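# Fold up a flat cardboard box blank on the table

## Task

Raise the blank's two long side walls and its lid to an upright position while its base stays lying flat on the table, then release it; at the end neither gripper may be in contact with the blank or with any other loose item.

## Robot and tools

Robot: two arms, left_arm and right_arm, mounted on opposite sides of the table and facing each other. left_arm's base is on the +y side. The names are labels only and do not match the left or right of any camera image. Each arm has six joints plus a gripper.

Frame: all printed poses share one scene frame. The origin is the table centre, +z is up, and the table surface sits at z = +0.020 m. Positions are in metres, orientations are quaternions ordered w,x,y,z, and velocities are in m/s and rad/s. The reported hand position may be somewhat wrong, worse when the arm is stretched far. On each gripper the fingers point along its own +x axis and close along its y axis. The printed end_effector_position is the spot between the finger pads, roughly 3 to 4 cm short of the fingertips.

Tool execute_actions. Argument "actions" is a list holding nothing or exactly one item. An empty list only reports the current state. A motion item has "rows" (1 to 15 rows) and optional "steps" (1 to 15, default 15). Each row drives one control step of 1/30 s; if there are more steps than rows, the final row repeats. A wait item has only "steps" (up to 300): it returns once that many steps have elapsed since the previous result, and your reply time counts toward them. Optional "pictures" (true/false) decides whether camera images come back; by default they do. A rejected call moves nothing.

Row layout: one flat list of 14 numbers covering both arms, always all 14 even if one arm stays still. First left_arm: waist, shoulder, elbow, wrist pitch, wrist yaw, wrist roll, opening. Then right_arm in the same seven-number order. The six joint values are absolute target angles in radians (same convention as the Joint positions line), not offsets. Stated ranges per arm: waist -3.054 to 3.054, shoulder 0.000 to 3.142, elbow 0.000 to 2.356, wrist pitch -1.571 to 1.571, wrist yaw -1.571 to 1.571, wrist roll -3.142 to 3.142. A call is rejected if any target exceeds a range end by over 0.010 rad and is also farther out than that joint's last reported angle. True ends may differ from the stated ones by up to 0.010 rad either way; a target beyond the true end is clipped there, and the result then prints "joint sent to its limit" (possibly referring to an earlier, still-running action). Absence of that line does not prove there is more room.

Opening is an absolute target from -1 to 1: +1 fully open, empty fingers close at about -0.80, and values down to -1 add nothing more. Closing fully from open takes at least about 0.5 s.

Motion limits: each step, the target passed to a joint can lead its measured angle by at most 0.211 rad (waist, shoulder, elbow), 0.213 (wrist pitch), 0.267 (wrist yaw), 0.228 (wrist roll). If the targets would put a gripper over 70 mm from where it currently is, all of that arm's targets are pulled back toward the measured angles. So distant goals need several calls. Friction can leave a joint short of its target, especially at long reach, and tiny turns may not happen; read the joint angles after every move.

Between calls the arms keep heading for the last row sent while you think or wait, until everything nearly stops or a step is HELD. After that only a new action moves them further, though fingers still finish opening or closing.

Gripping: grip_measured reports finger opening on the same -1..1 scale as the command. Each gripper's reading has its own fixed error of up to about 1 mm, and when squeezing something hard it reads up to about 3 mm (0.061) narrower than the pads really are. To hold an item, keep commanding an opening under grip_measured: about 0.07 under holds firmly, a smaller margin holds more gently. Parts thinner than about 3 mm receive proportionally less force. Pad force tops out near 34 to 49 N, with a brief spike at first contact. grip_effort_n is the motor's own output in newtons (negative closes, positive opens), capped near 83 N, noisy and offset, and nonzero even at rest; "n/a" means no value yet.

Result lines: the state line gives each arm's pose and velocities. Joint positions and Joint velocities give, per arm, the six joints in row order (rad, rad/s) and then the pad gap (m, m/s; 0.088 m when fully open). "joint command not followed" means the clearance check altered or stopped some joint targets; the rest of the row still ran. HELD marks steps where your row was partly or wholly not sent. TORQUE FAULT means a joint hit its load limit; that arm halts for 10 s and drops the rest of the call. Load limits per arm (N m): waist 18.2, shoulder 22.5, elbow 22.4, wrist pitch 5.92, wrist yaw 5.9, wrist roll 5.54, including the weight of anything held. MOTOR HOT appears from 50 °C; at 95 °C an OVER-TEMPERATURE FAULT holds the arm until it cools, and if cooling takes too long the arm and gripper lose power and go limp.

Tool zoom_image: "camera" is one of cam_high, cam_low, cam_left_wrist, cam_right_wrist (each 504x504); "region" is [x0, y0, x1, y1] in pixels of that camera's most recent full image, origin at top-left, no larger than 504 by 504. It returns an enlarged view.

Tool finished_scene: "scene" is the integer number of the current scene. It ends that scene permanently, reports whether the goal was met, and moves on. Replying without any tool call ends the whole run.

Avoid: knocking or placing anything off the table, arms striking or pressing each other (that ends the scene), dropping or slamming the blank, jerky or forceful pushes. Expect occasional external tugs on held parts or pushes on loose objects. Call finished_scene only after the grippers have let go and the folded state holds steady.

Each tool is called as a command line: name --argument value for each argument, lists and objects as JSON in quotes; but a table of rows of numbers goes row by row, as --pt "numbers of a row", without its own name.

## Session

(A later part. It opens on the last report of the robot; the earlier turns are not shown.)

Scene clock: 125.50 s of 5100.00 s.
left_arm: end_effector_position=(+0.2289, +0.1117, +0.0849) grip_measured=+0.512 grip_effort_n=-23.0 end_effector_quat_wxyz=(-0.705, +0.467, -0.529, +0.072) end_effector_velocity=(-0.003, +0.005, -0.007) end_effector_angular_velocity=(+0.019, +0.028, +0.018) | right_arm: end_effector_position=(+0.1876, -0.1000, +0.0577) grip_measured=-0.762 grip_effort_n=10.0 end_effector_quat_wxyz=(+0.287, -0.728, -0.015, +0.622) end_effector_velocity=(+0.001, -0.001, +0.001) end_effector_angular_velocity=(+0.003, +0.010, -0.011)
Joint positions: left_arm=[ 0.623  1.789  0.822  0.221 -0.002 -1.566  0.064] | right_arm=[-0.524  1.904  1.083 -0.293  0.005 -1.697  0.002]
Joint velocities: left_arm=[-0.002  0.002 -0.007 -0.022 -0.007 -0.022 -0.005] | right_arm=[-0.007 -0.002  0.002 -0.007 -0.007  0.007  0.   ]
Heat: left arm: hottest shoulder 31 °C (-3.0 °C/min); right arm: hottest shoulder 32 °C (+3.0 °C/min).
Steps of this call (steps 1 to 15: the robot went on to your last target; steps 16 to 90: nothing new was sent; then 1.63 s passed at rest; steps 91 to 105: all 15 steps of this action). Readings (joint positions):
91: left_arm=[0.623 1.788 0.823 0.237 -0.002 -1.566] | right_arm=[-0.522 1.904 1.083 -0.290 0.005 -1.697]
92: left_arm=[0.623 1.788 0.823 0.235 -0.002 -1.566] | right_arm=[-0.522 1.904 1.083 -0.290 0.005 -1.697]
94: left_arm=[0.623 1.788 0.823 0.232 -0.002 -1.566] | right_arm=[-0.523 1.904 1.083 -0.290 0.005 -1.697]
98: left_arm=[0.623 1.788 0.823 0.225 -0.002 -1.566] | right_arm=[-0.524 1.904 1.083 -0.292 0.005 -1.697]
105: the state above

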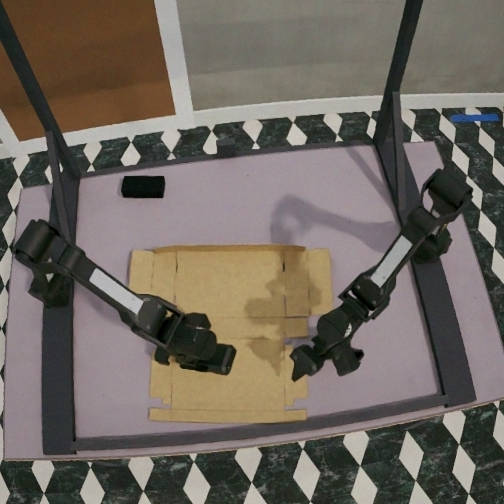

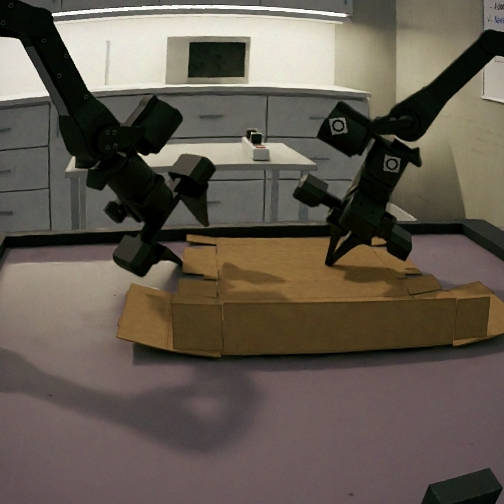

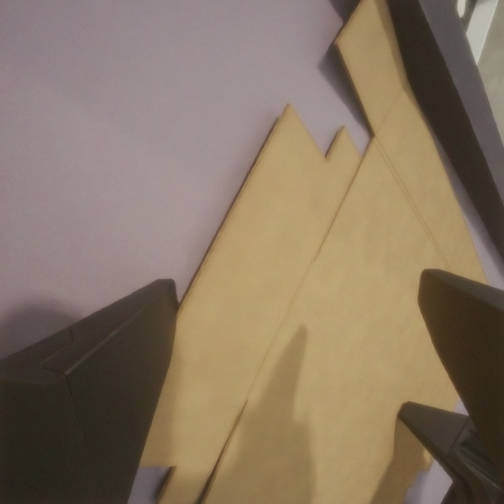

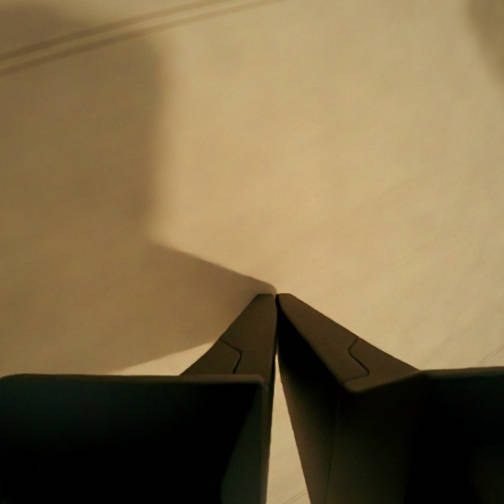

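execute_actions --actions '[{"rows":[[0.62,1.75,0.85,0.23,0,-1.57,0.5,-0.52,1.93,1.07,-0.29,0,-1.7,-0.76]]}]'

Scene clock: 129.07 s of 5100.00 s.
left_arm: end_effector_position=(+0.2280, +0.1126, +0.0874) grip_measured=+0.504 grip_effort_n=-20.2 end_effector_quat_wxyz=(-0.705, +0.467, -0.529, +0.072) end_effector_velocity=(-0.001, +0.001, -0.001) end_effector_angular_velocity=(+0.006, +0.004, -0.008) | right_arm: end_effector_position=(+0.1876, -0.1000, +0.0577) grip_measured=-0.762 grip_effort_n=10.0 end_effector_quat_wxyz=(+0.287, -0.728, -0.015, +0.622) end_effector_velocity=(+0.001, -0.002, +0.001) end_effector_angular_velocity=(-0.007, -0.007, +0.001)
Joint positions: left_arm=[ 0.623  1.777  0.822  0.209 -0.002 -1.566  0.064] | right_arm=[-0.524  1.904  1.083 -0.293  0.005 -1.697  0.002]
Joint velocities: left_arm=[ 0.002 -0.002 -0.002 -0.007  0.007  0.007 -0.   ] | right_arm=[-0.002 -0.007 -0.002 -0.007  0.007 -0.007 -0.   ]
Heat: left arm: hottest shoulder 32 °C (-2.0 °C/min); right arm: hottest shoulder 31 °C (+2.0 °C/min).
Steps of this call (steps 1 to 15: the robot went on to your last target; steps 16 to 90: nothing new was sent; then 0.07 s passed at rest; steps 91 to 105: all 15 steps of this action). Readings (joint positions):
91: left_arm=[0.623 1.788 0.822 0.219 -0.002 -1.566] | right_arm=[-0.524 1.904 1.083 -0.293 0.005 -1.697]
92: left_arm=[0.623 1.787 0.822 0.216 -0.002 -1.566] | right_arm=[-0.524 1.904 1.083 -0.293 0.005 -1.697]
94: left_arm=[0.623 1.785 0.822 0.213 -0.002 -1.566] | right_arm=[-0.524 1.904 1.083 -0.293 0.005 -1.697]
98: left_arm=[0.623 1.780 0.822 0.210 -0.002 -1.566] | right_arm=[-0.524 1.904 1.083 -0.293 0.005 -1.697]
105: the state above

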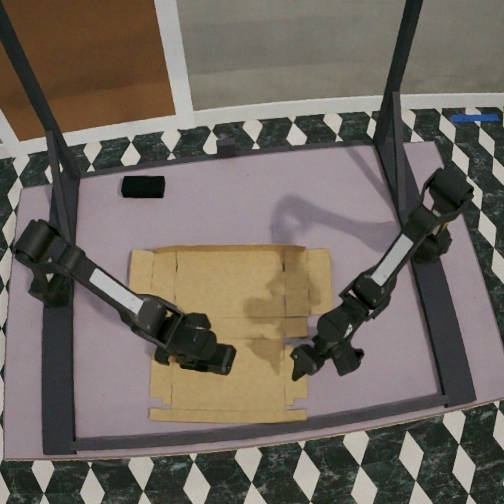

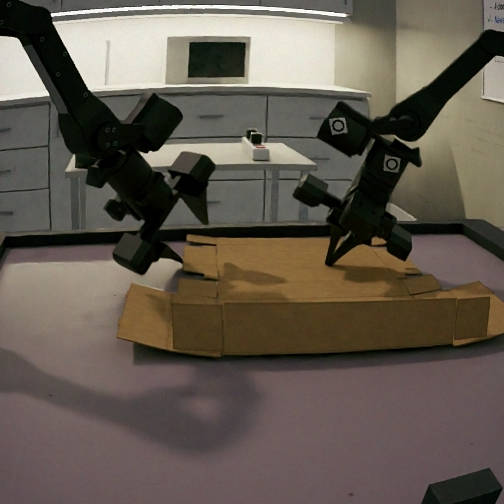

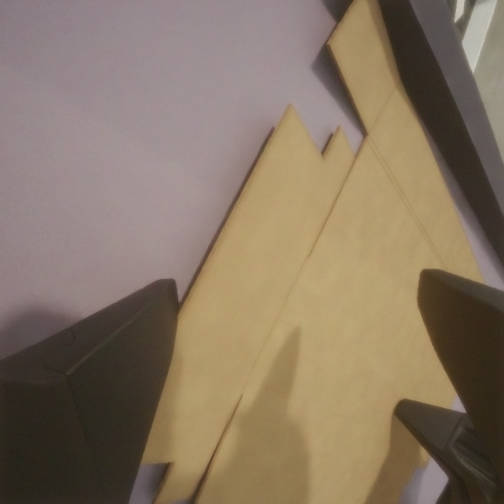

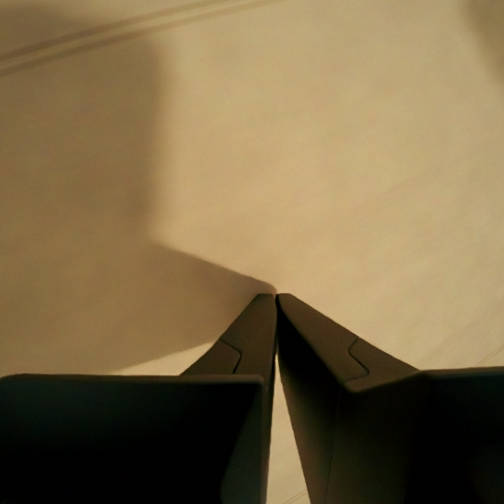

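Hooked and resisting; lift more.

execute_actions --actions '[{"rows":[[0.62,1.7,0.86,0.22,0,-1.57,0.5,-0.52,1.93,1.07,-0.29,0,-1.7,-0.76]]}]'

Scene clock: 132.03 s of 5100.00 s.
left_arm: end_effector_position=(+0.2356, +0.1010, +0.1313) grip_measured=+0.503 grip_effort_n=-14.2 end_effector_quat_wxyz=(-0.699, +0.496, -0.502, +0.113) end_effector_velocity=(+0.000, -0.000, +0.003) end_effector_angular_velocity=(-0.013, -0.003, +0.023) | right_arm: end_effector_position=(+0.1881, -0.0987, +0.0584) grip_measured=-0.762 grip_effort_n=10.0 end_effector_quat_wxyz=(+0.290, -0.728, -0.017, +0.621) end_effector_velocity=(-0.001, -0.002, -0.001) end_effector_angular_velocity=(-0.005, +0.007, +0.007)
Joint positions: left_arm=[ 0.622  1.706  0.856  0.22  -0.001 -1.566  0.064] | right_arm=[-0.524  1.904  1.083 -0.286  0.005 -1.697  0.002]
Joint velocities: left_arm=[-0.007 -0.007 -0.002  0.007 -0.022 -0.022 -0.   ] | right_arm=[-0.002 -0.002 -0.002 -0.007 -0.007 -0.007 -0.   ]
Heat: left arm: hottest shoulder 32 °C (-2.0 °C/min); right arm: hottest shoulder 31 °C (+2.0 °C/min).
Steps of this call (steps 1 to 15: the robot went on to your last target; steps 16 to 74: nothing new was sent; steps 75 to 89: all 15 steps of this action). Readings (joint positions):
75: left_arm=[0.623 1.770 0.822 0.206 -0.002 -1.566] | right_arm=[-0.524 1.904 1.083 -0.293 0.005 -1.697]
76: left_arm=[0.623 1.763 0.822 0.205 -0.002 -1.566] | right_arm=[-0.524 1.904 1.083 -0.293 0.005 -1.697]
78: left_arm=[0.623 1.742 0.825 0.206 -0.002 -1.566] | right_arm=[-0.524 1.904 1.083 -0.293 0.005 -1.697]
82: left_arm=[0.622 1.716 0.847 0.221 -0.001 -1.566] | right_arm=[-0.524 1.904 1.083 -0.286 0.005 -1.697]
89: the state above

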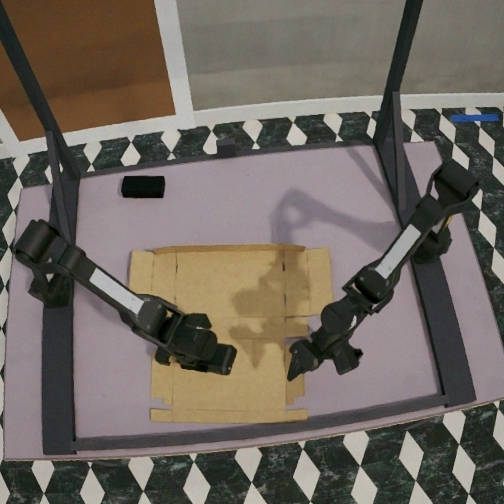

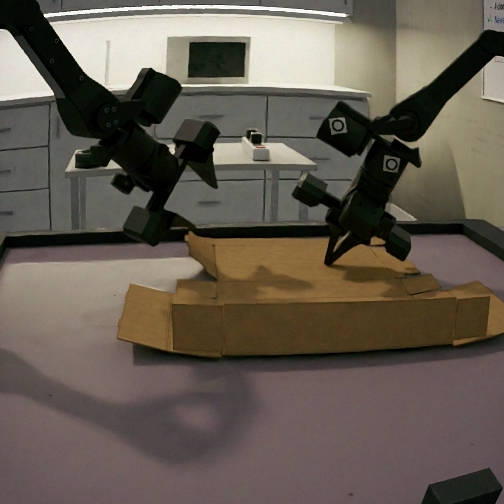

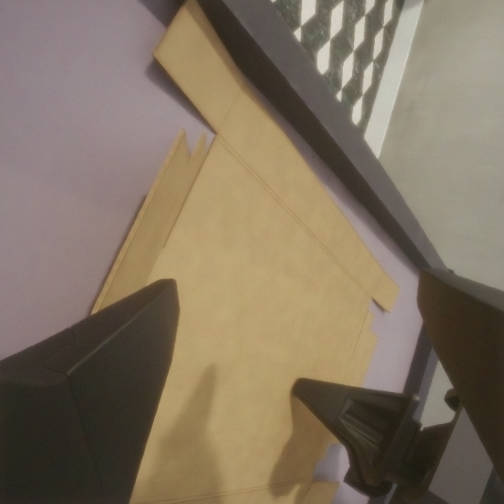

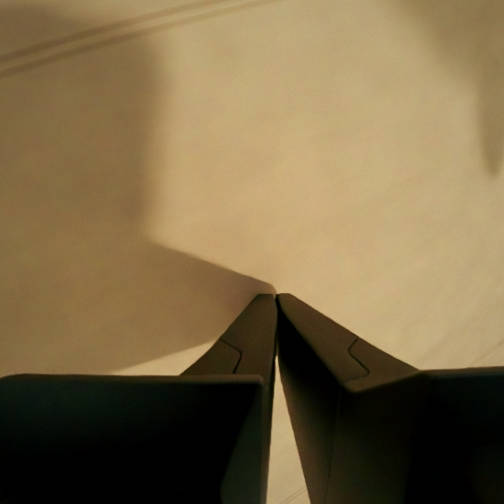

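execute_actions --actions '[{"rows":[[0.57,1.55,0.729,0.2,0,-1.15,0,-0.52,1.93,1.07,-0.29,0,-1.7,-0.76]],"steps":10}]' --pictures false

execute_actions --actions '[{"rows":[[0.57,1.58,0.729,0.043,0,-1.15,0,-0.52,1.93,1.07,-0.29,0,-1.7,-0.76]]}]'

execute_actions --actions '[{"rows":[[0.57,1.72,0.775,0.135,0,-1.15,0,-0.52,1.93,1.07,-0.29,0,-1.7,-0.76]]}]'

Scene clock: 143.63 s of 5100.00 s.
left_arm: end_effector_position=(+0.1997, +0.1154, +0.1426) grip_measured=+0.017 grip_effort_n=-14.2 end_effector_quat_wxyz=(+0.777, -0.342, +0.474, -0.233) end_effector_velocity=(-0.010, +0.016, -0.025) end_effector_angular_velocity=(+0.153, -0.098, -0.111) | right_arm: end_effector_position=(+0.1881, -0.0987, +0.0584) grip_measured=-0.762 grip_effort_n=10.0 end_effector_quat_wxyz=(+0.290, -0.728, -0.017, +0.621) end_effector_velocity=(-0.002, -0.003, -0.002) end_effector_angular_velocity=(-0.009, +0.009, +0.007)
Joint positions: left_arm=[ 0.571  1.56   0.742  0.202 -0.001 -1.173  0.04 ] | right_arm=[-0.524  1.904  1.083 -0.286  0.005 -1.697  0.002]
Joint velocities: left_arm=[-0.002 -0.007 -0.061 -0.022 -0.007  0.198 -0.009] | right_arm=[-0.002 -0.002 -0.007 -0.007 -0.007 -0.007 -0.   ]
Heat: left arm: hottest shoulder 33 °C (-1.0 °C/min); right arm: hottest shoulder 31 °C (+2.0 °C/min).
Steps of this call (steps 1 to 15: the robot went on to your last target; steps 16 to 90: nothing new was sent; then 8.27 s passed at rest; steps 91 to 100: all 10 steps of this action). Readings (joint positions):
91: left_arm=[0.618 1.684 0.837 0.223 -0.002 -1.513] | right_arm=[-0.524 1.904 1.083 -0.286 0.005 -1.697]
92: left_arm=[0.609 1.654 0.807 0.211 -0.002 -1.446] | right_arm=[-0.524 1.904 1.083 -0.286 0.005 -1.697]
94: left_arm=[0.585 1.596 0.761 0.200 -0.001 -1.315] | right_arm=[-0.524 1.904 1.083 -0.286 0.005 -1.697]
98: left_arm=[0.571 1.563 0.746 0.203 -0.001 -1.192] | right_arm=[-0.524 1.904 1.083 -0.286 0.005 -1.697]
100: the state above

Scene clock: 144.13 s of 5100.00 s.
left_arm: end_effector_position=(+0.1858, +0.1371, +0.1071) grip_measured=+0.003 grip_effort_n=-14.2 end_effector_quat_wxyz=(+0.779, -0.285, +0.527, -0.183) end_effector_velocity=(-0.002, +0.004, -0.003) end_effector_angular_velocity=(+0.024, +0.003, -0.003) | right_arm: end_effector_position=(+0.1881, -0.0987, +0.0584) grip_measured=-0.762 grip_effort_n=9.5 end_effector_quat_wxyz=(+0.290, -0.728, -0.017, +0.621) end_effector_velocity=(-0.003, -0.006, -0.003) end_effector_angular_velocity=(-0.025, +0.011, +0.020)
Joint positions: left_arm=[ 0.571  1.575  0.731  0.044 -0.001 -1.155  0.039] | right_arm=[-0.524  1.904  1.083 -0.286  0.005 -1.697  0.002]
Joint velocities: left_arm=[-0.002 -0.002 -0.002 -0.022 -0.007  0.007 -0.   ] | right_arm=[-0.002 -0.002 -0.007 -0.022 -0.007 -0.022 -0.   ]
Heat: left arm: hottest shoulder 33 °C (-1.0 °C/min); right arm: hottest shoulder 31 °C (+1.0 °C/min).
Steps of this call (steps 1 to 15: all 15 steps of this action). Readings (joint positions):
1: left_arm=[0.571 1.560 0.742 0.168 -0.001 -1.167] | right_arm=[-0.524 1.904 1.083 -0.286 0.005 -1.697]
2: left_arm=[0.571 1.560 0.742 0.130 -0.001 -1.163] | right_arm=[-0.524 1.904 1.083 -0.286 0.005 -1.697]
4: left_arm=[0.571 1.566 0.737 0.080 -0.001 -1.159] | right_arm=[-0.524 1.904 1.083 -0.286 0.005 -1.697]
8: left_arm=[0.571 1.575 0.731 0.052 -0.001 -1.156] | right_arm=[-0.524 1.904 1.083 -0.286 0.005 -1.697]
15: the state above

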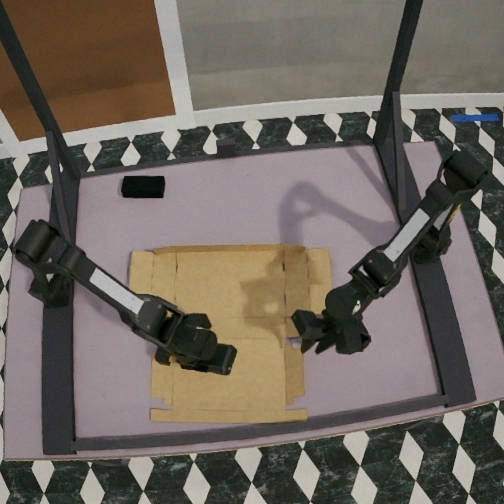

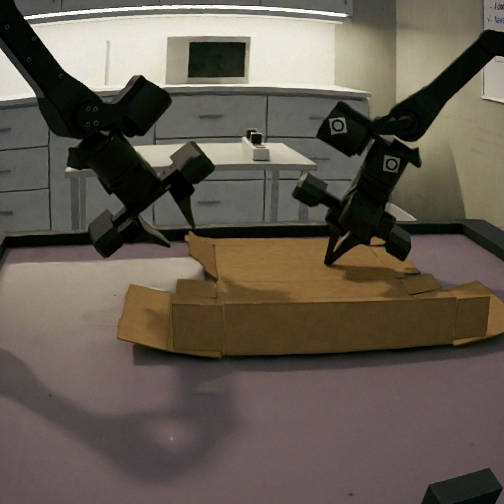

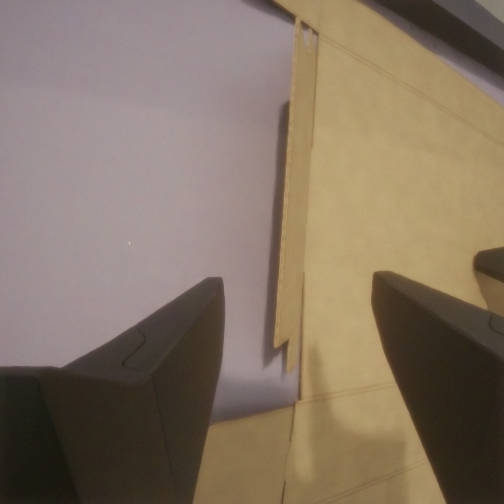

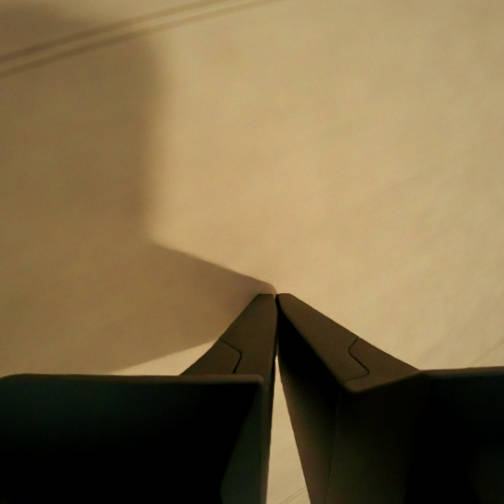

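Scene clock: 144.63 s of 5100.00 s.
left_arm: end_effector_position=(+0.1961, +0.1211, +0.0831) grip_measured=+0.003 grip_effort_n=-14.2 end_effector_quat_wxyz=(+0.779, -0.282, +0.530, -0.181) end_effector_velocity=(+0.001, -0.002, +0.003) end_effector_angular_velocity=(-0.016, +0.002, +0.019) | right_arm: end_effector_position=(+0.1881, -0.0987, +0.0584) grip_measured=-0.762 grip_effort_n=10.0 end_effector_quat_wxyz=(+0.290, -0.728, -0.017, +0.621) end_effector_velocity=(-0.004, -0.002, -0.002) end_effector_angular_velocity=(-0.011, +0.025, +0.014)
Joint positions: left_arm=[ 0.571  1.711  0.768  0.133 -0.001 -1.154  0.039] | right_arm=[-0.524  1.904  1.083 -0.286  0.005 -1.697  0.002]
Joint velocities: left_arm=[-0.002 -0.002  0.002  0.007 -0.007 -0.022 -0.   ] | right_arm=[-0.002  0.002  0.002 -0.022 -0.022 -0.007 -0.   ]
Heat: left arm: hottest shoulder 33 °C (-1.0 °C/min); right arm: hottest shoulder 31 °C (+1.0 °C/min).
Steps of this call (steps 1 to 15: all 15 steps of this action). Readings (joint positions):
1: left_arm=[0.571 1.597 0.736 0.063 -0.001 -1.155] | right_arm=[-0.524 1.904 1.083 -0.286 0.005 -1.697]
2: left_arm=[0.571 1.624 0.747 0.093 -0.001 -1.155] | right_arm=[-0.524 1.904 1.083 -0.286 0.005 -1.697]
4: left_arm=[0.571 1.677 0.766 0.114 -0.001 -1.154] | right_arm=[-0.524 1.904 1.083 -0.286 0.005 -1.697]
8: left_arm=[0.571 1.711 0.766 0.126 -0.001 -1.154] | right_arm=[-0.524 1.904 1.083 -0.286 0.005 -1.697]
15: the state above

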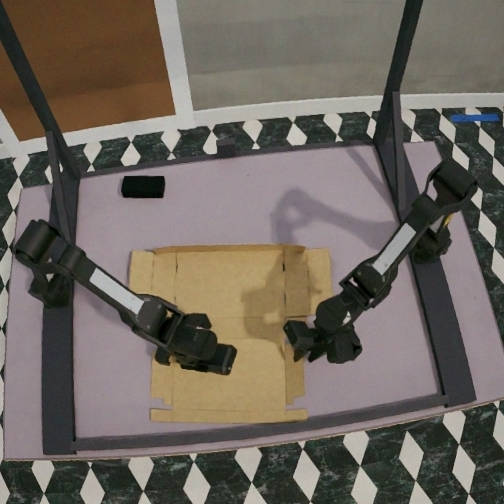

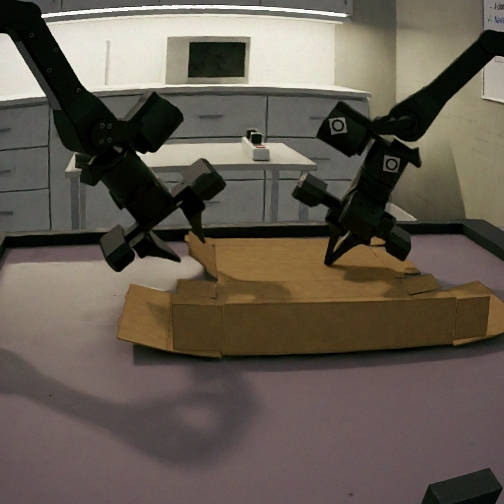

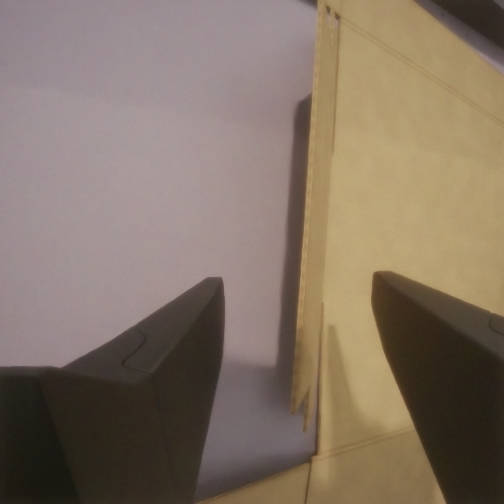

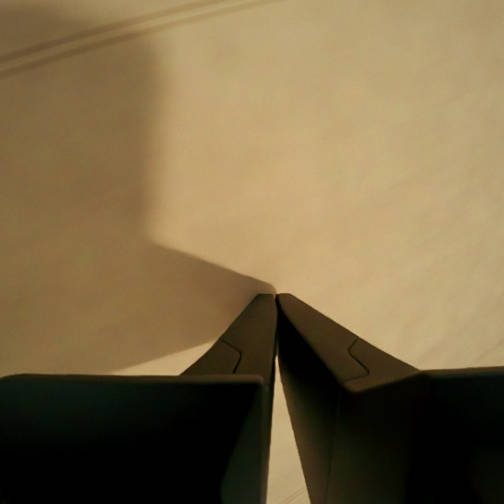

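Nice. Advance, grasp, move right to base.

execute_actions --actions '[{"rows":[[0.57,1.82,0.83,0.19,0,-1.15,-0.15,-0.52,1.8,1.07,-0.29,0,-1.7,-0.76]]}]' --pictures false

execute_actions --actions '[{"rows":[[0.57,1.82,0.83,0.19,0,-1.15,-1,-0.1,1.78,1.1,-0.29,0,-1.7,-0.76]]}]' --pictures false

execute_actions --actions '[{"rows":[[0.57,1.82,0.83,0.19,0,-1.15,-1,-0.1,2.17,1.65,-0.6,0,-1.7,-0.76]]}]' --pictures false

execute_actions --actions '[{"rows":[[0.57,1.82,0.83,0.19,0,-1.15,-1,-0.1,2.28,1.65,-0.6,0,-1.7,-0.76]]}]' --pictures false

execute_actions --actions '[{"rows":[[0.56,1.7,0.83,0.15,0,-1.3,-1,-0.1,2.28,1.65,-0.6,0,-1.7,-0.76]]}]'

Scene clock: 153.33 s of 5100.00 s.
left_arm: end_effector_position=(+0.2068, +0.1044, +0.0716) grip_measured=-0.147 grip_effort_n=-14.2 end_effector_quat_wxyz=(+0.779, -0.285, +0.527, -0.184) end_effector_velocity=(+0.002, +0.001, -0.003) end_effector_angular_velocity=(+0.008, -0.008, +0.018) | right_arm: end_effector_position=(+0.1894, -0.0961, +0.0924) grip_measured=-0.762 grip_effort_n=9.5 end_effector_quat_wxyz=(+0.315, -0.730, -0.045, +0.605) end_effector_velocity=(-0.003, -0.000, +0.001) end_effector_angular_velocity=(+0.003, +0.010, -0.000)
Joint positions: left_arm=[ 0.571  1.809  0.822  0.188 -0.001 -1.154  0.032] | right_arm=[-0.524  1.811  1.075 -0.29   0.004 -1.697  0.002]
Joint velocities: left_arm=[-0.002  0.007 -0.002  0.007 -0.022 -0.007 -0.   ] | right_arm=[ 0.002 -0.007 -0.002 -0.007 -0.007  0.007 -0.   ]
Heat: left arm: hottest shoulder 33 °C (+1.0 °C/min); right arm: hottest shoulder 31 °C (+0.0 °C/min).
Steps of this call (steps 1 to 15: the robot went on to your last target; steps 16 to 90: nothing new was sent; then 5.20 s passed at rest; steps 91 to 105: all 15 steps of this action). Readings (joint positions):
91: left_arm=[0.571 1.728 0.776 0.142 -0.001 -1.154] | right_arm=[-0.524 1.890 1.082 -0.286 0.005 -1.697]
92: left_arm=[0.571 1.749 0.791 0.162 -0.001 -1.154] | right_arm=[-0.524 1.876 1.078 -0.290 0.005 -1.697]
94: left_arm=[0.571 1.787 0.814 0.177 -0.001 -1.154] | right_arm=[-0.524 1.844 1.075 -0.292 0.004 -1.697]
98: left_arm=[0.571 1.807 0.817 0.184 -0.001 -1.154] | right_arm=[-0.524 1.811 1.075 -0.288 0.004 -1.697]
105: the state above

Scene clock: 153.83 s of 5100.00 s.
left_arm: end_effector_position=(+0.2078, +0.0999, +0.0758) grip_measured=-0.786 grip_effort_n=-83.5 end_effector_quat_wxyz=(+0.780, -0.287, +0.523, -0.192) end_effector_velocity=(+0.004, +0.002, +0.003) end_effector_angular_velocity=(+0.001, -0.024, +0.029) | right_arm: end_effector_position=(+0.0207, -0.0353, +0.1057) grip_measured=-0.762 grip_effort_n=9.5 end_effector_quat_wxyz=(+0.191, -0.699, -0.212, +0.656) end_effector_velocity=(+0.021, -0.003, +0.001) end_effector_angular_velocity=(-0.005, -0.026, -0.020)
Joint positions: left_arm=[ 0.568  1.81   0.833  0.195  0.001 -1.149  0.   ] | right_arm=[-0.097  1.794  1.093 -0.289 -0.004 -1.697  0.002]
Joint velocities: left_arm=[-0.002 -0.007 -0.002  0.007 -0.037 -0.007  0.   ] | right_arm=[-0.046 -0.002  0.002 -0.007  0.007 -0.037 -0.   ]
Heat: left arm: hottest shoulder 33 °C (+1.0 °C/min); right arm: hottest shoulder 31 °C (+0.0 °C/min).
Steps of this call (steps 1 to 15: all 15 steps of this action). Readings (joint positions):
1: left_arm=[0.571 1.809 0.822 0.188 -0.001 -1.154] | right_arm=[-0.511 1.810 1.075 -0.290 0.011 -1.697]
2: left_arm=[0.571 1.809 0.822 0.188 -0.001 -1.154] | right_arm=[-0.480 1.809 1.076 -0.290 0.013 -1.697]
4: left_arm=[0.571 1.810 0.822 0.188 -0.001 -1.154] | right_arm=[-0.390 1.807 1.082 -0.290 0.009 -1.697]
8: left_arm=[0.568 1.810 0.832 0.198 0.003 -1.149] | right_arm=[-0.193 1.799 1.092 -0.289 0.003 -1.697]
15: the state above

Scene clock: 154.33 s of 5100.00 s.
left_arm: end_effector_position=(+0.2077, +0.1001, +0.0756) grip_measured=-0.786 grip_effort_n=-83.5 end_effector_quat_wxyz=(+0.780, -0.286, +0.523, -0.191) end_effector_velocity=(-0.000, +0.004, -0.001) end_effector_angular_velocity=(+0.020, +0.000, +0.018) | right_arm: end_effector_position=(+0.0296, +0.0472, +0.1027) grip_measured=-0.762 grip_effort_n=9.5 end_effector_quat_wxyz=(+0.154, -0.705, -0.174, +0.670) end_effector_velocity=(-0.005, -0.024, -0.012) end_effector_angular_velocity=(-0.122, +0.035, +0.001)
Joint positions: left_arm=[ 0.568  1.81   0.833  0.193  0.001 -1.149  0.   ] | right_arm=[-0.099  2.151  1.645 -0.594 -0.003 -1.697  0.002]
Joint velocities: left_arm=[-0.002 -0.007 -0.002 -0.022 -0.022 -0.007 -0.   ] | right_arm=[-0.002 -0.002 -0.002 -0.125 -0.022  0.007 -0.   ]
Heat: left arm: hottest shoulder 33 °C (+1.0 °C/min); right arm: hottest shoulder 31 °C (+0.0 °C/min).
Steps of this call (steps 1 to 15: all 15 steps of this action). Readings (joint positions):
1: left_arm=[0.568 1.810 0.833 0.195 0.001 -1.149] | right_arm=[-0.099 1.826 1.135 -0.360 -0.004 -1.697]
2: left_arm=[0.568 1.810 0.833 0.195 0.001 -1.149] | right_arm=[-0.099 1.873 1.200 -0.415 -0.004 -1.697]
4: left_arm=[0.568 1.810 0.833 0.195 0.001 -1.149] | right_arm=[-0.099 1.988 1.329 -0.507 -0.004 -1.697]
8: left_arm=[0.568 1.810 0.833 0.193 0.001 -1.149] | right_arm=[-0.099 2.139 1.532 -0.582 -0.003 -1.697]
15: the state above

Scene clock: 154.83 s of 5100.00 s.
left_arm: end_effector_position=(+0.2076, +0.0998, +0.0757) grip_measured=-0.786 grip_effort_n=-83.5 end_effector_quat_wxyz=(+0.780, -0.286, +0.523, -0.192) end_effector_velocity=(+0.003, -0.000, +0.001) end_effector_angular_velocity=(-0.001, -0.013, +0.018) | right_arm: end_effector_position=(+0.0299, +0.0473, +0.0625) grip_measured=-0.762 grip_effort_n=9.5 end_effector_quat_wxyz=(+0.129, -0.708, -0.148, +0.678) end_effector_velocity=(-0.001, -0.009, +0.000) end_effector_angular_velocity=(-0.040, +0.014, -0.006)
Joint positions: left_arm=[ 0.567  1.81   0.833  0.194  0.002 -1.149  0.   ] | right_arm=[-0.099  2.248  1.666 -0.593 -0.002 -1.698  0.002]
Joint velocities: left_arm=[-0.002  0.002  0.002  0.007 -0.022 -0.007  0.   ] | right_arm=[-0.002 -0.007  0.002 -0.051 -0.007  0.007 -0.   ]
Heat: left arm: hottest shoulder 33 °C (+1.0 °C/min); right arm: hottest shoulder 31 °C (+0.0 °C/min).
Steps of this call (steps 1 to 15: all 15 steps of this action). Readings (joint positions):
1: left_arm=[0.568 1.810 0.833 0.193 0.001 -1.149] | right_arm=[-0.099 2.169 1.647 -0.599 -0.003 -1.697]
2: left_arm=[0.568 1.810 0.833 0.193 0.001 -1.149] | right_arm=[-0.099 2.185 1.654 -0.594 -0.003 -1.697]
4: left_arm=[0.568 1.810 0.833 0.193 0.001 -1.149] | right_arm=[-0.099 2.225 1.658 -0.596 -0.003 -1.697]
8: left_arm=[0.567 1.810 0.833 0.194 0.002 -1.149] | right_arm=[-0.099 2.240 1.668 -0.591 -0.003 -1.698]
15: the state above

Scene clock: 155.33 s of 5100.00 s.
left_arm: end_effector_position=(+0.2041, +0.1049, +0.0970) grip_measured=-0.786 grip_effort_n=-83.5 end_effector_quat_wxyz=(+0.762, -0.341, +0.527, -0.163) end_effector_velocity=(-0.006, +0.005, -0.005) end_effector_angular_velocity=(+0.031, +0.019, -0.013) | right_arm: end_effector_position=(+0.0297, +0.0466, +0.0622) grip_measured=-0.762 grip_effort_n=9.5 end_effector_quat_wxyz=(+0.127, -0.708, -0.147, +0.678) end_effector_velocity=(+0.004, -0.007, -0.001) end_effector_angular_velocity=(-0.033, -0.006, -0.003)
Joint positions: left_arm=[ 0.563  1.729  0.825  0.141 -0.008 -1.279  0.   ] | right_arm=[-0.099  2.248  1.666 -0.596 -0.002 -1.698  0.002]
Joint velocities: left_arm=[-0.002 -0.007 -0.007 -0.037  0.007  0.007 -0.   ] | right_arm=[-0.007 -0.002  0.002 -0.037  0.007 -0.007 -0.   ]
Heat: left arm: hottest shoulder 33 °C (+1.0 °C/min); right arm: hottest shoulder 31 °C (+0.0 °C/min).
Steps of this call (steps 1 to 15: all 15 steps of this action). Readings (joint positions):
1: left_arm=[0.567 1.795 0.833 0.186 0.001 -1.181] | right_arm=[-0.099 2.248 1.666 -0.595 -0.002 -1.698]
2: left_arm=[0.567 1.779 0.831 0.166 -0.002 -1.213] | right_arm=[-0.099 2.248 1.666 -0.595 -0.003 -1.698]
4: left_arm=[0.565 1.747 0.827 0.151 -0.003 -1.248] | right_arm=[-0.098 2.248 1.666 -0.595 -0.002 -1.698]
8: left_arm=[0.563 1.729 0.827 0.143 -0.005 -1.271] | right_arm=[-0.099 2.248 1.666 -0.596 -0.002 -1.698]
15: the state above

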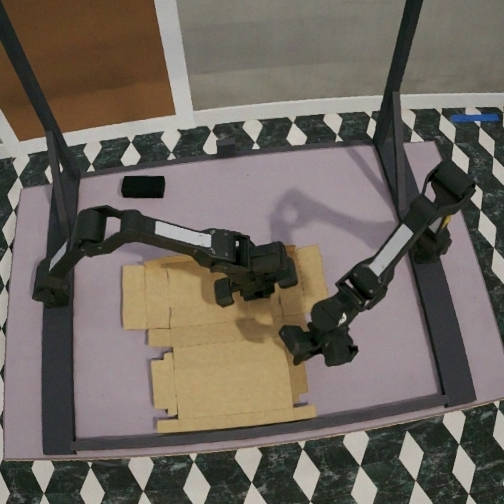

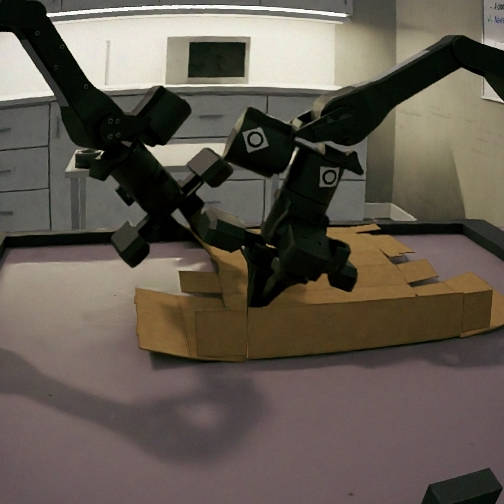

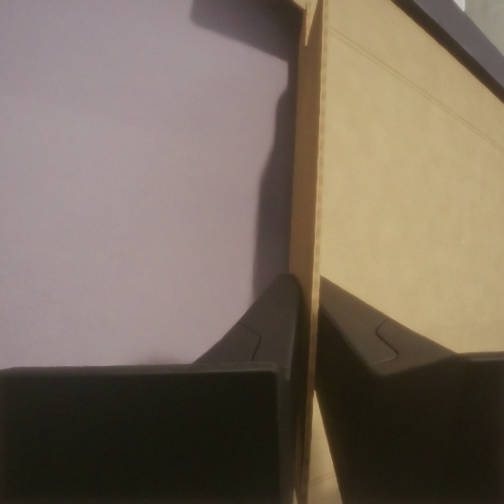

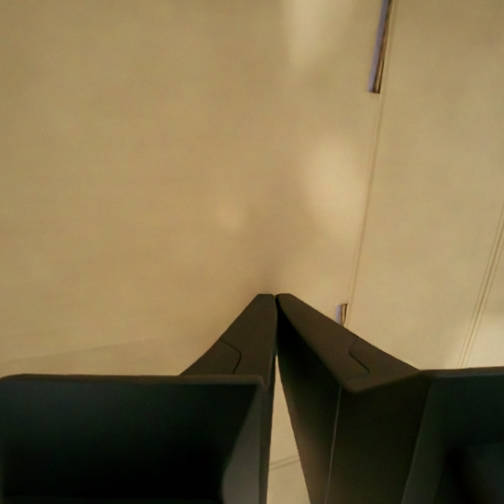

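execute_actions --actions '[{"rows":[[0.52,1.64,0.8,0.17,-0.08,-1.05,-1,-0.1,2.28,1.65,-0.6,0,-1.7,-0.76]]}]' --pictures false

execute_actions --actions '[{"rows":[[0.45,1.54,0.76,0.22,-0.18,-0.9,-1,-0.1,2.28,1.65,-0.6,0,-1.7,-0.76]]}]'

Scene clock: 162.53 s of 5100.00 s.
left_arm: end_effector_position=(+0.1961, +0.1031, +0.1164) grip_measured=-0.786 grip_effort_n=-83.5 end_effector_quat_wxyz=(+0.809, -0.259, +0.474, -0.232) end_effector_velocity=(+0.000, +0.004, -0.001) end_effector_angular_velocity=(+0.025, -0.008, +0.010) | right_arm: end_effector_position=(+0.0305, +0.0477, +0.0628) grip_measured=-0.762 grip_effort_n=9.5 end_effector_quat_wxyz=(+0.130, -0.709, -0.148, +0.678) end_effector_velocity=(-0.002, -0.003, +0.000) end_effector_angular_velocity=(-0.015, +0.019, +0.013)
Joint positions: left_arm=[ 0.52   1.665  0.798  0.161 -0.076 -1.057  0.   ] | right_arm=[-0.1    2.248  1.667 -0.591 -0.001 -1.698  0.002]
Joint velocities: left_arm=[-0.002 -0.007 -0.002 -0.022 -0.022  0.007 -0.   ] | right_arm=[-0.002 -0.002  0.002 -0.022 -0.022 -0.007 -0.001]
Heat: left arm: hottest shoulder 34 °C (+2.0 °C/min); right arm: hottest shoulder 31 °C (+0.0 °C/min).
Steps of this call (steps 1 to 15: the robot went on to your last target; steps 16 to 90: nothing new was sent; then 3.70 s passed at rest; steps 91 to 105: all 15 steps of this action). Readings (joint positions):
91: left_arm=[0.558 1.719 0.818 0.143 -0.022 -1.224] | right_arm=[-0.099 2.248 1.666 -0.595 -0.001 -1.698]
92: left_arm=[0.549 1.708 0.809 0.147 -0.044 -1.173] | right_arm=[-0.099 2.248 1.666 -0.593 -0.001 -1.698]
94: left_arm=[0.533 1.684 0.801 0.154 -0.062 -1.114] | right_arm=[-0.099 2.248 1.666 -0.593 -0.001 -1.698]
98: left_arm=[0.521 1.665 0.800 0.159 -0.073 -1.068] | right_arm=[-0.100 2.248 1.667 -0.593 -0.001 -1.698]
105: the state above

Scene clock: 163.03 s of 5100.00 s.
left_arm: end_effector_position=(+0.1805, +0.1000, +0.1477) grip_measured=-0.786 grip_effort_n=-83.5 end_effector_quat_wxyz=(+0.842, -0.211, +0.404, -0.289) end_effector_velocity=(-0.002, +0.001, -0.001) end_effector_angular_velocity=(+0.016, -0.013, +0.002) | right_arm: end_effector_position=(+0.0329, +0.0498, +0.0648) grip_measured=-0.762 grip_effort_n=9.5 end_effector_quat_wxyz=(+0.134, -0.710, -0.150, +0.675) end_effector_velocity=(-0.001, -0.003, +0.000) end_effector_angular_velocity=(-0.017, -0.002, -0.007)
Joint positions: left_arm=[ 0.448  1.567  0.756  0.208 -0.173 -0.907  0.   ] | right_arm=[-0.103  2.248  1.672 -0.587  0.003 -1.698  0.002]
Joint velocities: left_arm=[-0.012 -0.002 -0.002 -0.007 -0.022  0.007  0.   ] | right_arm=[ 0.002 -0.002  0.002 -0.022  0.007  0.007  0.   ]
Heat: left arm: hottest shoulder 34 °C (+2.0 °C/min); right arm: hottest shoulder 31 °C (+0.0 °C/min).
Steps of this call (steps 1 to 15: all 15 steps of this action). Readings (joint positions):
1: left_arm=[0.511 1.650 0.789 0.173 -0.097 -1.020] | right_arm=[-0.100 2.248 1.667 -0.589 0.003 -1.698]
2: left_arm=[0.494 1.633 0.776 0.183 -0.126 -0.987] | right_arm=[-0.101 2.248 1.667 -0.588 0.002 -1.698]
4: left_arm=[0.465 1.593 0.763 0.196 -0.149 -0.945] | right_arm=[-0.101 2.248 1.667 -0.589 0.003 -1.698]
8: left_arm=[0.448 1.567 0.759 0.205 -0.169 -0.913] | right_arm=[-0.103 2.248 1.671 -0.589 0.003 -1.698]
15: the state above

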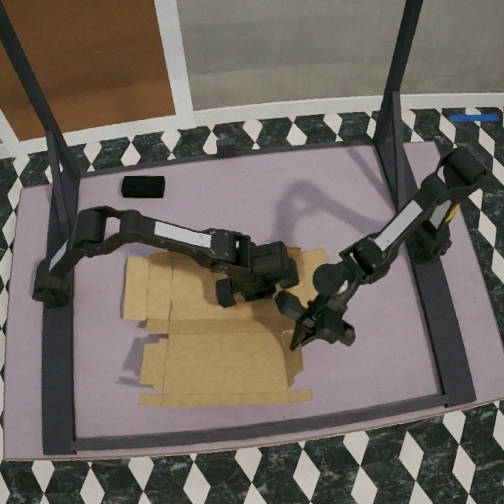

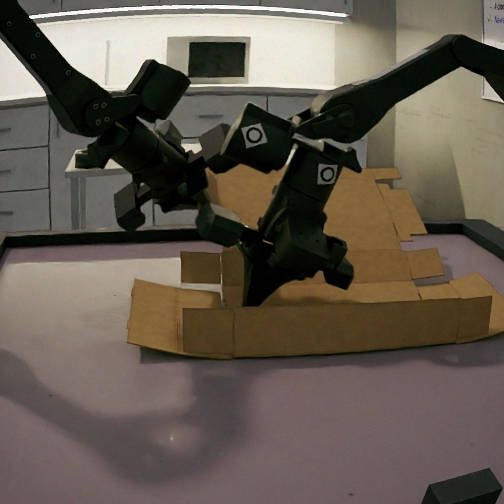

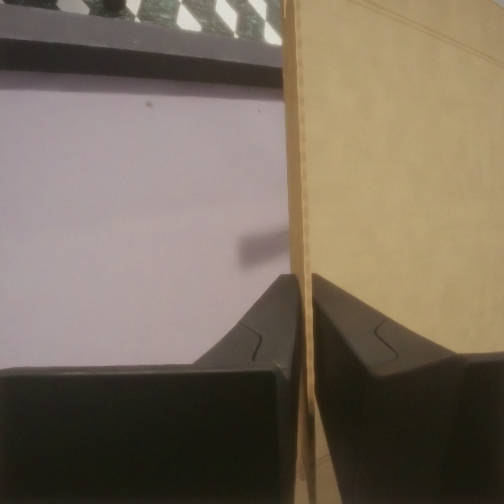

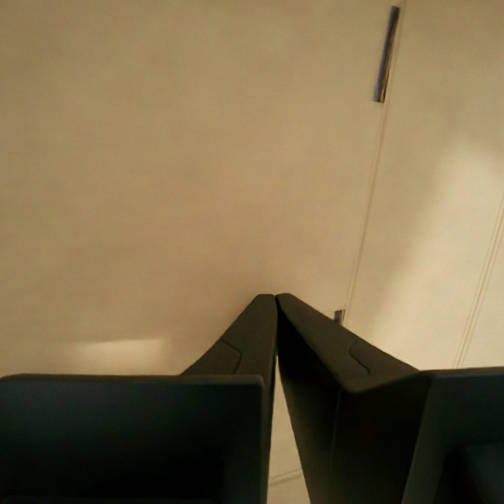

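execute_actions --actions '[{"rows":[[0.45,1.56,0.76,0.22,-0.18,-0.9,0,-0.1,2.28,1.65,-0.6,0,-1.7,-0.76]],"steps":10}]' --pictures false

execute_actions --actions '[{"rows":[[0.5,1.1,0.5,0.05,-0.18,-0.9,0,-0.1,2.28,1.65,-0.6,0,-1.7,-0.76]]}]' --pictures false

execute_actions --actions '[{"rows":[[1.5,1.2,0.5,0.7,0.5,0.3,-0.76,-0.1,2.28,1.65,-0.6,0,-1.7,-0.76]]}]' --pictures false

execute_actions --actions '[{"rows":[[1.5,1.7,0.6,1.2,1.5,0.3,-0.76,-0.1,2.28,1.65,-0.6,0,-1.7,-0.76]]}]' --pictures false

execute_actions --actions '[{"rows":[[1.5,2.2,0.7,1.4,1.5,0.3,-0.76,-0.1,2.28,1.65,-0.6,0,-1.7,-0.76]]}]' --pictures false

execute_actions --actions '[{"rows":[[1.15,2.25,0.82,1.3,1.5,0.3,-0.76,-0.1,2.28,1.65,-0.6,0,-1.7,-0.76]]}]'

Scene clock: 178.63 s of 5100.00 s.
left_arm: end_effector_position=(+0.1835, +0.1004, +0.1495) grip_measured=-0.033 grip_effort_n=13.7 end_effector_quat_wxyz=(+0.845, -0.213, +0.398, -0.287) end_effector_velocity=(-0.001, +0.001, -0.003) end_effector_angular_velocity=(+0.009, +0.006, +0.008) | right_arm: end_effector_position=(+0.0320, +0.0475, +0.0628) grip_measured=-0.762 grip_effort_n=9.5 end_effector_quat_wxyz=(+0.130, -0.710, -0.147, +0.677) end_effector_velocity=(+0.005, -0.002, -0.000) end_effector_angular_velocity=(-0.008, -0.003, -0.017)
Joint positions: left_arm=[ 0.452  1.567  0.756  0.219 -0.182 -0.904  0.037] | right_arm=[-0.102  2.249  1.669 -0.595  0.002 -1.698  0.002]
Joint velocities: left_arm=[-0.002  0.002 -0.002 -0.007 -0.007 -0.007  0.018] | right_arm=[-0.007 -0.002 -0.002 -0.007  0.007  0.007 -0.   ]
Heat: left arm: hottest shoulder 36 °C (+4.0 °C/min); right arm: hottest shoulder 32 °C (+0.0 °C/min).
Steps of this call (steps 1 to 15: the robot went on to your last target; steps 16 to 90: nothing new was sent; then 12.27 s passed at rest; steps 91 to 100: all 10 steps of this action). Readings (joint positions):
91: left_arm=[0.448 1.567 0.756 0.209 -0.174 -0.905] | right_arm=[-0.103 2.248 1.672 -0.587 0.003 -1.698]
92: left_arm=[0.448 1.567 0.756 0.211 -0.179 -0.904] | right_arm=[-0.103 2.248 1.672 -0.592 0.003 -1.698]
94: left_arm=[0.451 1.567 0.756 0.216 -0.182 -0.904] | right_arm=[-0.102 2.249 1.669 -0.595 0.002 -1.698]
98: left_arm=[0.452 1.567 0.756 0.219 -0.182 -0.904] | right_arm=[-0.102 2.249 1.669 -0.595 0.002 -1.698]
100: the state above

Scene clock: 179.13 s of 5100.00 s.
left_arm: end_effector_position=(+0.1576, +0.1871, +0.1778) grip_measured=-0.003 grip_effort_n=13.7 end_effector_quat_wxyz=(+0.850, -0.236, +0.379, -0.278) end_effector_velocity=(-0.005, +0.011, -0.023) end_effector_angular_velocity=(+0.051, +0.036, +0.023) | right_arm: end_effector_position=(+0.0320, +0.0476, +0.0628) grip_measured=-0.762 grip_effort_n=9.1 end_effector_quat_wxyz=(+0.130, -0.710, -0.147, +0.677) end_effector_velocity=(-0.000, -0.005, -0.001) end_effector_angular_velocity=(-0.021, +0.006, +0.007)
Joint positions: left_arm=[ 0.497  1.108  0.509  0.051 -0.18  -0.903  0.039] | right_arm=[-0.102  2.249  1.669 -0.595  0.002 -1.698  0.002]
Joint velocities: left_arm=[-0.007 -0.002 -0.046 -0.022 -0.022 -0.022 -0.   ] | right_arm=[-0.002 -0.002 -0.002 -0.022 -0.007 -0.007  0.   ]
Heat: left arm: hottest shoulder 36 °C (+4.0 °C/min); right arm: hottest shoulder 32 °C (+0.0 °C/min).
Steps of this call (steps 1 to 15: all 15 steps of this action). Readings (joint positions):
1: left_arm=[0.455 1.540 0.730 0.203 -0.176 -0.903] | right_arm=[-0.102 2.249 1.669 -0.594 0.002 -1.698]
2: left_arm=[0.462 1.494 0.688 0.159 -0.175 -0.903] | right_arm=[-0.102 2.249 1.669 -0.595 0.002 -1.698]
4: left_arm=[0.483 1.370 0.585 0.088 -0.179 -0.903] | right_arm=[-0.102 2.249 1.669 -0.595 0.002 -1.698]
8: left_arm=[0.497 1.175 0.512 0.059 -0.180 -0.903] | right_arm=[-0.102 2.249 1.669 -0.595 0.002 -1.698]
15: the state above

Scene clock: 179.63 s of 5100.00 s.
left_arm: end_effector_position=(+0.3110, +0.3218, +0.2766) grip_measured=-0.754 grip_effort_n=-14.2 end_effector_quat_wxyz=(+0.942, +0.036, -0.009, -0.332) end_effector_velocity=(+0.216, +0.532, +0.034) end_effector_angular_velocity=(+1.480, -1.382, +1.570) | right_arm: end_effector_position=(+0.0320, +0.0476, +0.0628) grip_measured=-0.762 grip_effort_n=9.5 end_effector_quat_wxyz=(+0.130, -0.710, -0.147, +0.677) end_effector_velocity=(-0.001, -0.006, -0.003) end_effector_angular_velocity=(-0.026, +0.012, -0.006)
Joint positions: left_arm=[1.379 1.195 0.503 0.685 0.486 0.077 0.002] | right_arm=[-0.102  2.249  1.669 -0.595  0.002 -1.698  0.002]
Joint velocities: left_arm=[ 1.619 -0.002 -0.002  0.168  0.037  1.941 -0.003] | right_arm=[-0.002 -0.002 -0.007 -0.022 -0.007  0.007 -0.   ]
Heat: left arm: hottest shoulder 36 °C (+4.0 °C/min); right arm: hottest shoulder 32 °C (+0.0 °C/min).
Steps of this call (steps 1 to 15: all 15 steps of this action). Readings (joint positions):
1: left_arm=[0.528 1.122 0.504 0.096 -0.104 -0.846] | right_arm=[-0.102 2.249 1.669 -0.595 0.002 -1.698]
2: left_arm=[0.585 1.143 0.502 0.164 -0.022 -0.779] | right_arm=[-0.102 2.249 1.669 -0.595 0.002 -1.698]
4: left_arm=[0.710 1.177 0.502 0.286 0.130 -0.647] | right_arm=[-0.102 2.249 1.669 -0.595 0.002 -1.698]
8: left_arm=[0.955 1.193 0.501 0.535 0.397 -0.385] | right_arm=[-0.102 2.249 1.669 -0.595 0.002 -1.698]
15: the state above

Scene clock: 180.13 s of 5100.00 s.
left_arm: end_effector_position=(+0.2691, +0.2859, +0.2238) grip_measured=-0.757 grip_effort_n=-14.2 end_effector_quat_wxyz=(+0.707, +0.138, -0.141, -0.679) end_effector_velocity=(-0.070, -0.002, -0.012) end_effector_angular_velocity=(+0.050, +0.001, -0.471) | right_arm: end_effector_position=(+0.0320, +0.0476, +0.0628) grip_measured=-0.762 grip_effort_n=9.5 end_effector_quat_wxyz=(+0.130, -0.710, -0.147, +0.677) end_effector_velocity=(+0.004, -0.001, +0.001) end_effector_angular_velocity=(-0.005, -0.028, +0.009)
Joint positions: left_arm=[1.496 1.687 0.595 1.194 1.457 0.295 0.002] | right_arm=[-0.102  2.249  1.669 -0.595  0.002 -1.698  0.002]
Joint velocities: left_arm=[ 0.002  0.017 -0.002  0.007  0.476  0.007 -0.   ] | right_arm=[-0.002 -0.002  0.002 -0.007  0.022 -0.022 -0.   ]
Heat: left arm: hottest shoulder 36 °C (+4.0 °C/min); right arm: hottest shoulder 32 °C (+0.0 °C/min).
Steps of this call (steps 1 to 15: all 15 steps of this action). Readings (joint positions):
1: left_arm=[1.431 1.233 0.514 0.742 0.549 0.140] | right_arm=[-0.102 2.249 1.669 -0.595 0.002 -1.698]
2: left_arm=[1.460 1.286 0.538 0.813 0.630 0.189] | right_arm=[-0.102 2.249 1.669 -0.595 0.002 -1.698]
4: left_arm=[1.485 1.406 0.583 0.940 0.781 0.243] | right_arm=[-0.102 2.249 1.669 -0.595 0.002 -1.698]
8: left_arm=[1.494 1.616 0.596 1.125 1.092 0.283] | right_arm=[-0.102 2.249 1.669 -0.595 0.002 -1.698]
15: the state above

Scene clock: 180.63 s of 5100.00 s.
left_arm: end_effector_position=(+0.2987, +0.2842, +0.1111) grip_measured=-0.757 grip_effort_n=-14.2 end_effector_quat_wxyz=(+0.704, +0.075, -0.070, -0.703) end_effector_velocity=(+0.006, -0.001, +0.005) end_effector_angular_velocity=(-0.001, -0.029, +0.005) | right_arm: end_effector_position=(+0.0320, +0.0476, +0.0628) grip_measured=-0.762 grip_effort_n=9.5 end_effector_quat_wxyz=(+0.130, -0.710, -0.147, +0.677) end_effector_velocity=(+0.002, +0.001, +0.001) end_effector_angular_velocity=(+0.006, -0.010, +0.001)
Joint positions: left_arm=[1.499 2.188 0.696 1.399 1.498 0.297 0.002] | right_arm=[-0.102  2.249  1.669 -0.595  0.002 -1.698  0.002]
Joint velocities: left_arm=[-0.002 -0.007  0.022 -0.007 -0.007  0.007 -0.   ] | right_arm=[-0.002 -0.002 -0.002  0.007  0.007 -0.007 -0.   ]
Heat: left arm: hottest shoulder 36 °C (+4.0 °C/min); right arm: hottest shoulder 32 °C (+0.0 °C/min).
Steps of this call (steps 1 to 15: all 15 steps of this action). Readings (joint positions):
1: left_arm=[1.496 1.724 0.610 1.254 1.480 0.295] | right_arm=[-0.102 2.249 1.669 -0.595 0.002 -1.698]
2: left_arm=[1.495 1.773 0.638 1.305 1.488 0.297] | right_arm=[-0.102 2.249 1.669 -0.595 0.002 -1.698]
4: left_arm=[1.498 1.885 0.684 1.351 1.484 0.297] | right_arm=[-0.102 2.249 1.669 -0.595 0.002 -1.698]
8: left_arm=[1.499 2.107 0.695 1.382 1.493 0.297] | right_arm=[-0.102 2.249 1.669 -0.595 0.002 -1.698]
15: the state above

Scene clock: 181.13 s of 5100.00 s.
left_arm: end_effector_position=(+0.2440, +0.1752, +0.1063) grip_measured=-0.757 grip_effort_n=-14.2 end_effector_quat_wxyz=(+0.571, +0.053, -0.069, -0.817) end_effector_velocity=(+0.007, +0.002, +0.002) end_effector_angular_velocity=(+0.005, +0.014, +0.020) | right_arm: end_effector_position=(+0.0320, +0.0476, +0.0628) grip_measured=-0.762 grip_effort_n=9.5 end_effector_quat_wxyz=(+0.130, -0.710, -0.147, +0.677) end_effector_velocity=(+0.000, -0.000, -0.001) end_effector_angular_velocity=(+0.003, +0.004, +0.007)
Joint positions: left_arm=[1.151 2.239 0.813 1.302 1.5   0.297 0.002] | right_arm=[-0.102  2.249  1.669 -0.595  0.002 -1.698  0.002]
Joint velocities: left_arm=[ 0.012 -0.002  0.012 -0.007 -0.007 -0.022 -0.   ] | right_arm=[-0.002 -0.002 -0.007  0.007 -0.007 -0.007  0.   ]
Heat: left arm: hottest shoulder 36 °C (+5.1 °C/min); right arm: hottest shoulder 32 °C (+0.0 °C/min).
Steps of this call (steps 1 to 15: all 15 steps of this action). Readings (joint positions):
1: left_arm=[1.483 2.196 0.715 1.378 1.502 0.297] | right_arm=[-0.102 2.249 1.669 -0.595 0.002 -1.698]
2: left_arm=[1.441 2.209 0.746 1.352 1.499 0.297] | right_arm=[-0.102 2.249 1.669 -0.595 0.002 -1.698]
4: left_arm=[1.332 2.228 0.791 1.326 1.494 0.297] | right_arm=[-0.102 2.249 1.669 -0.595 0.002 -1.698]
8: left_arm=[1.158 2.235 0.811 1.308 1.499 0.297] | right_arm=[-0.102 2.249 1.669 -0.595 0.002 -1.698]
15: the state above

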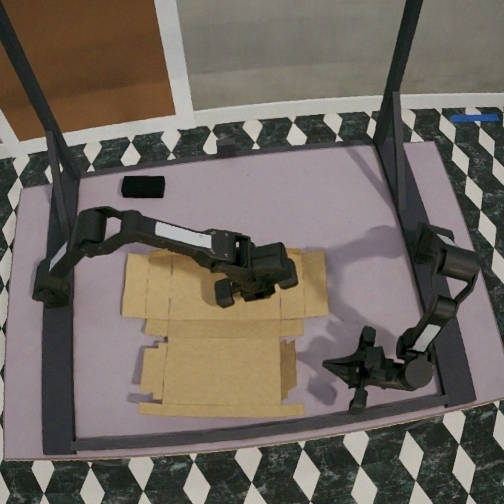

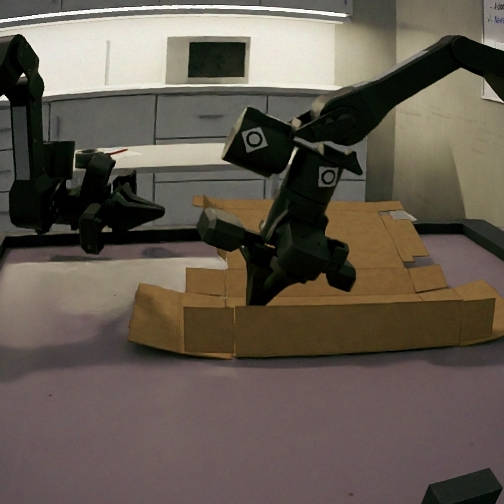

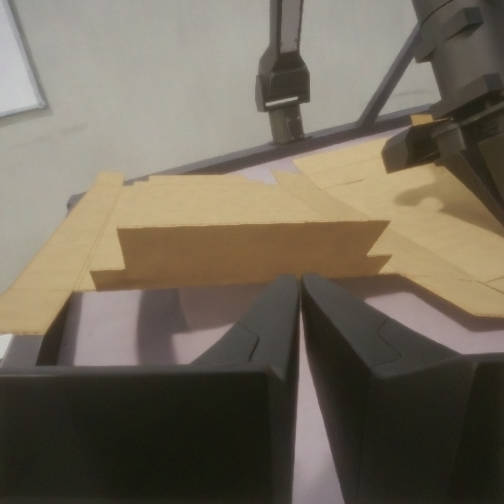

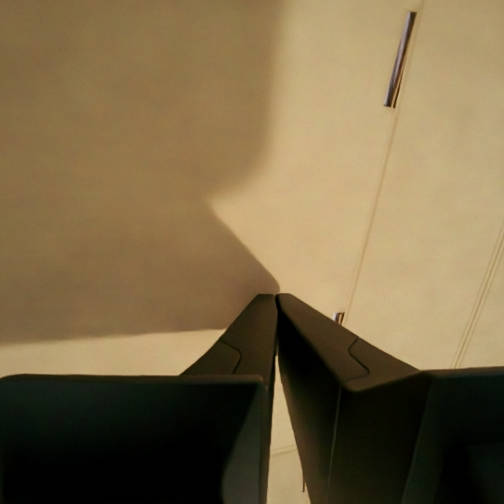

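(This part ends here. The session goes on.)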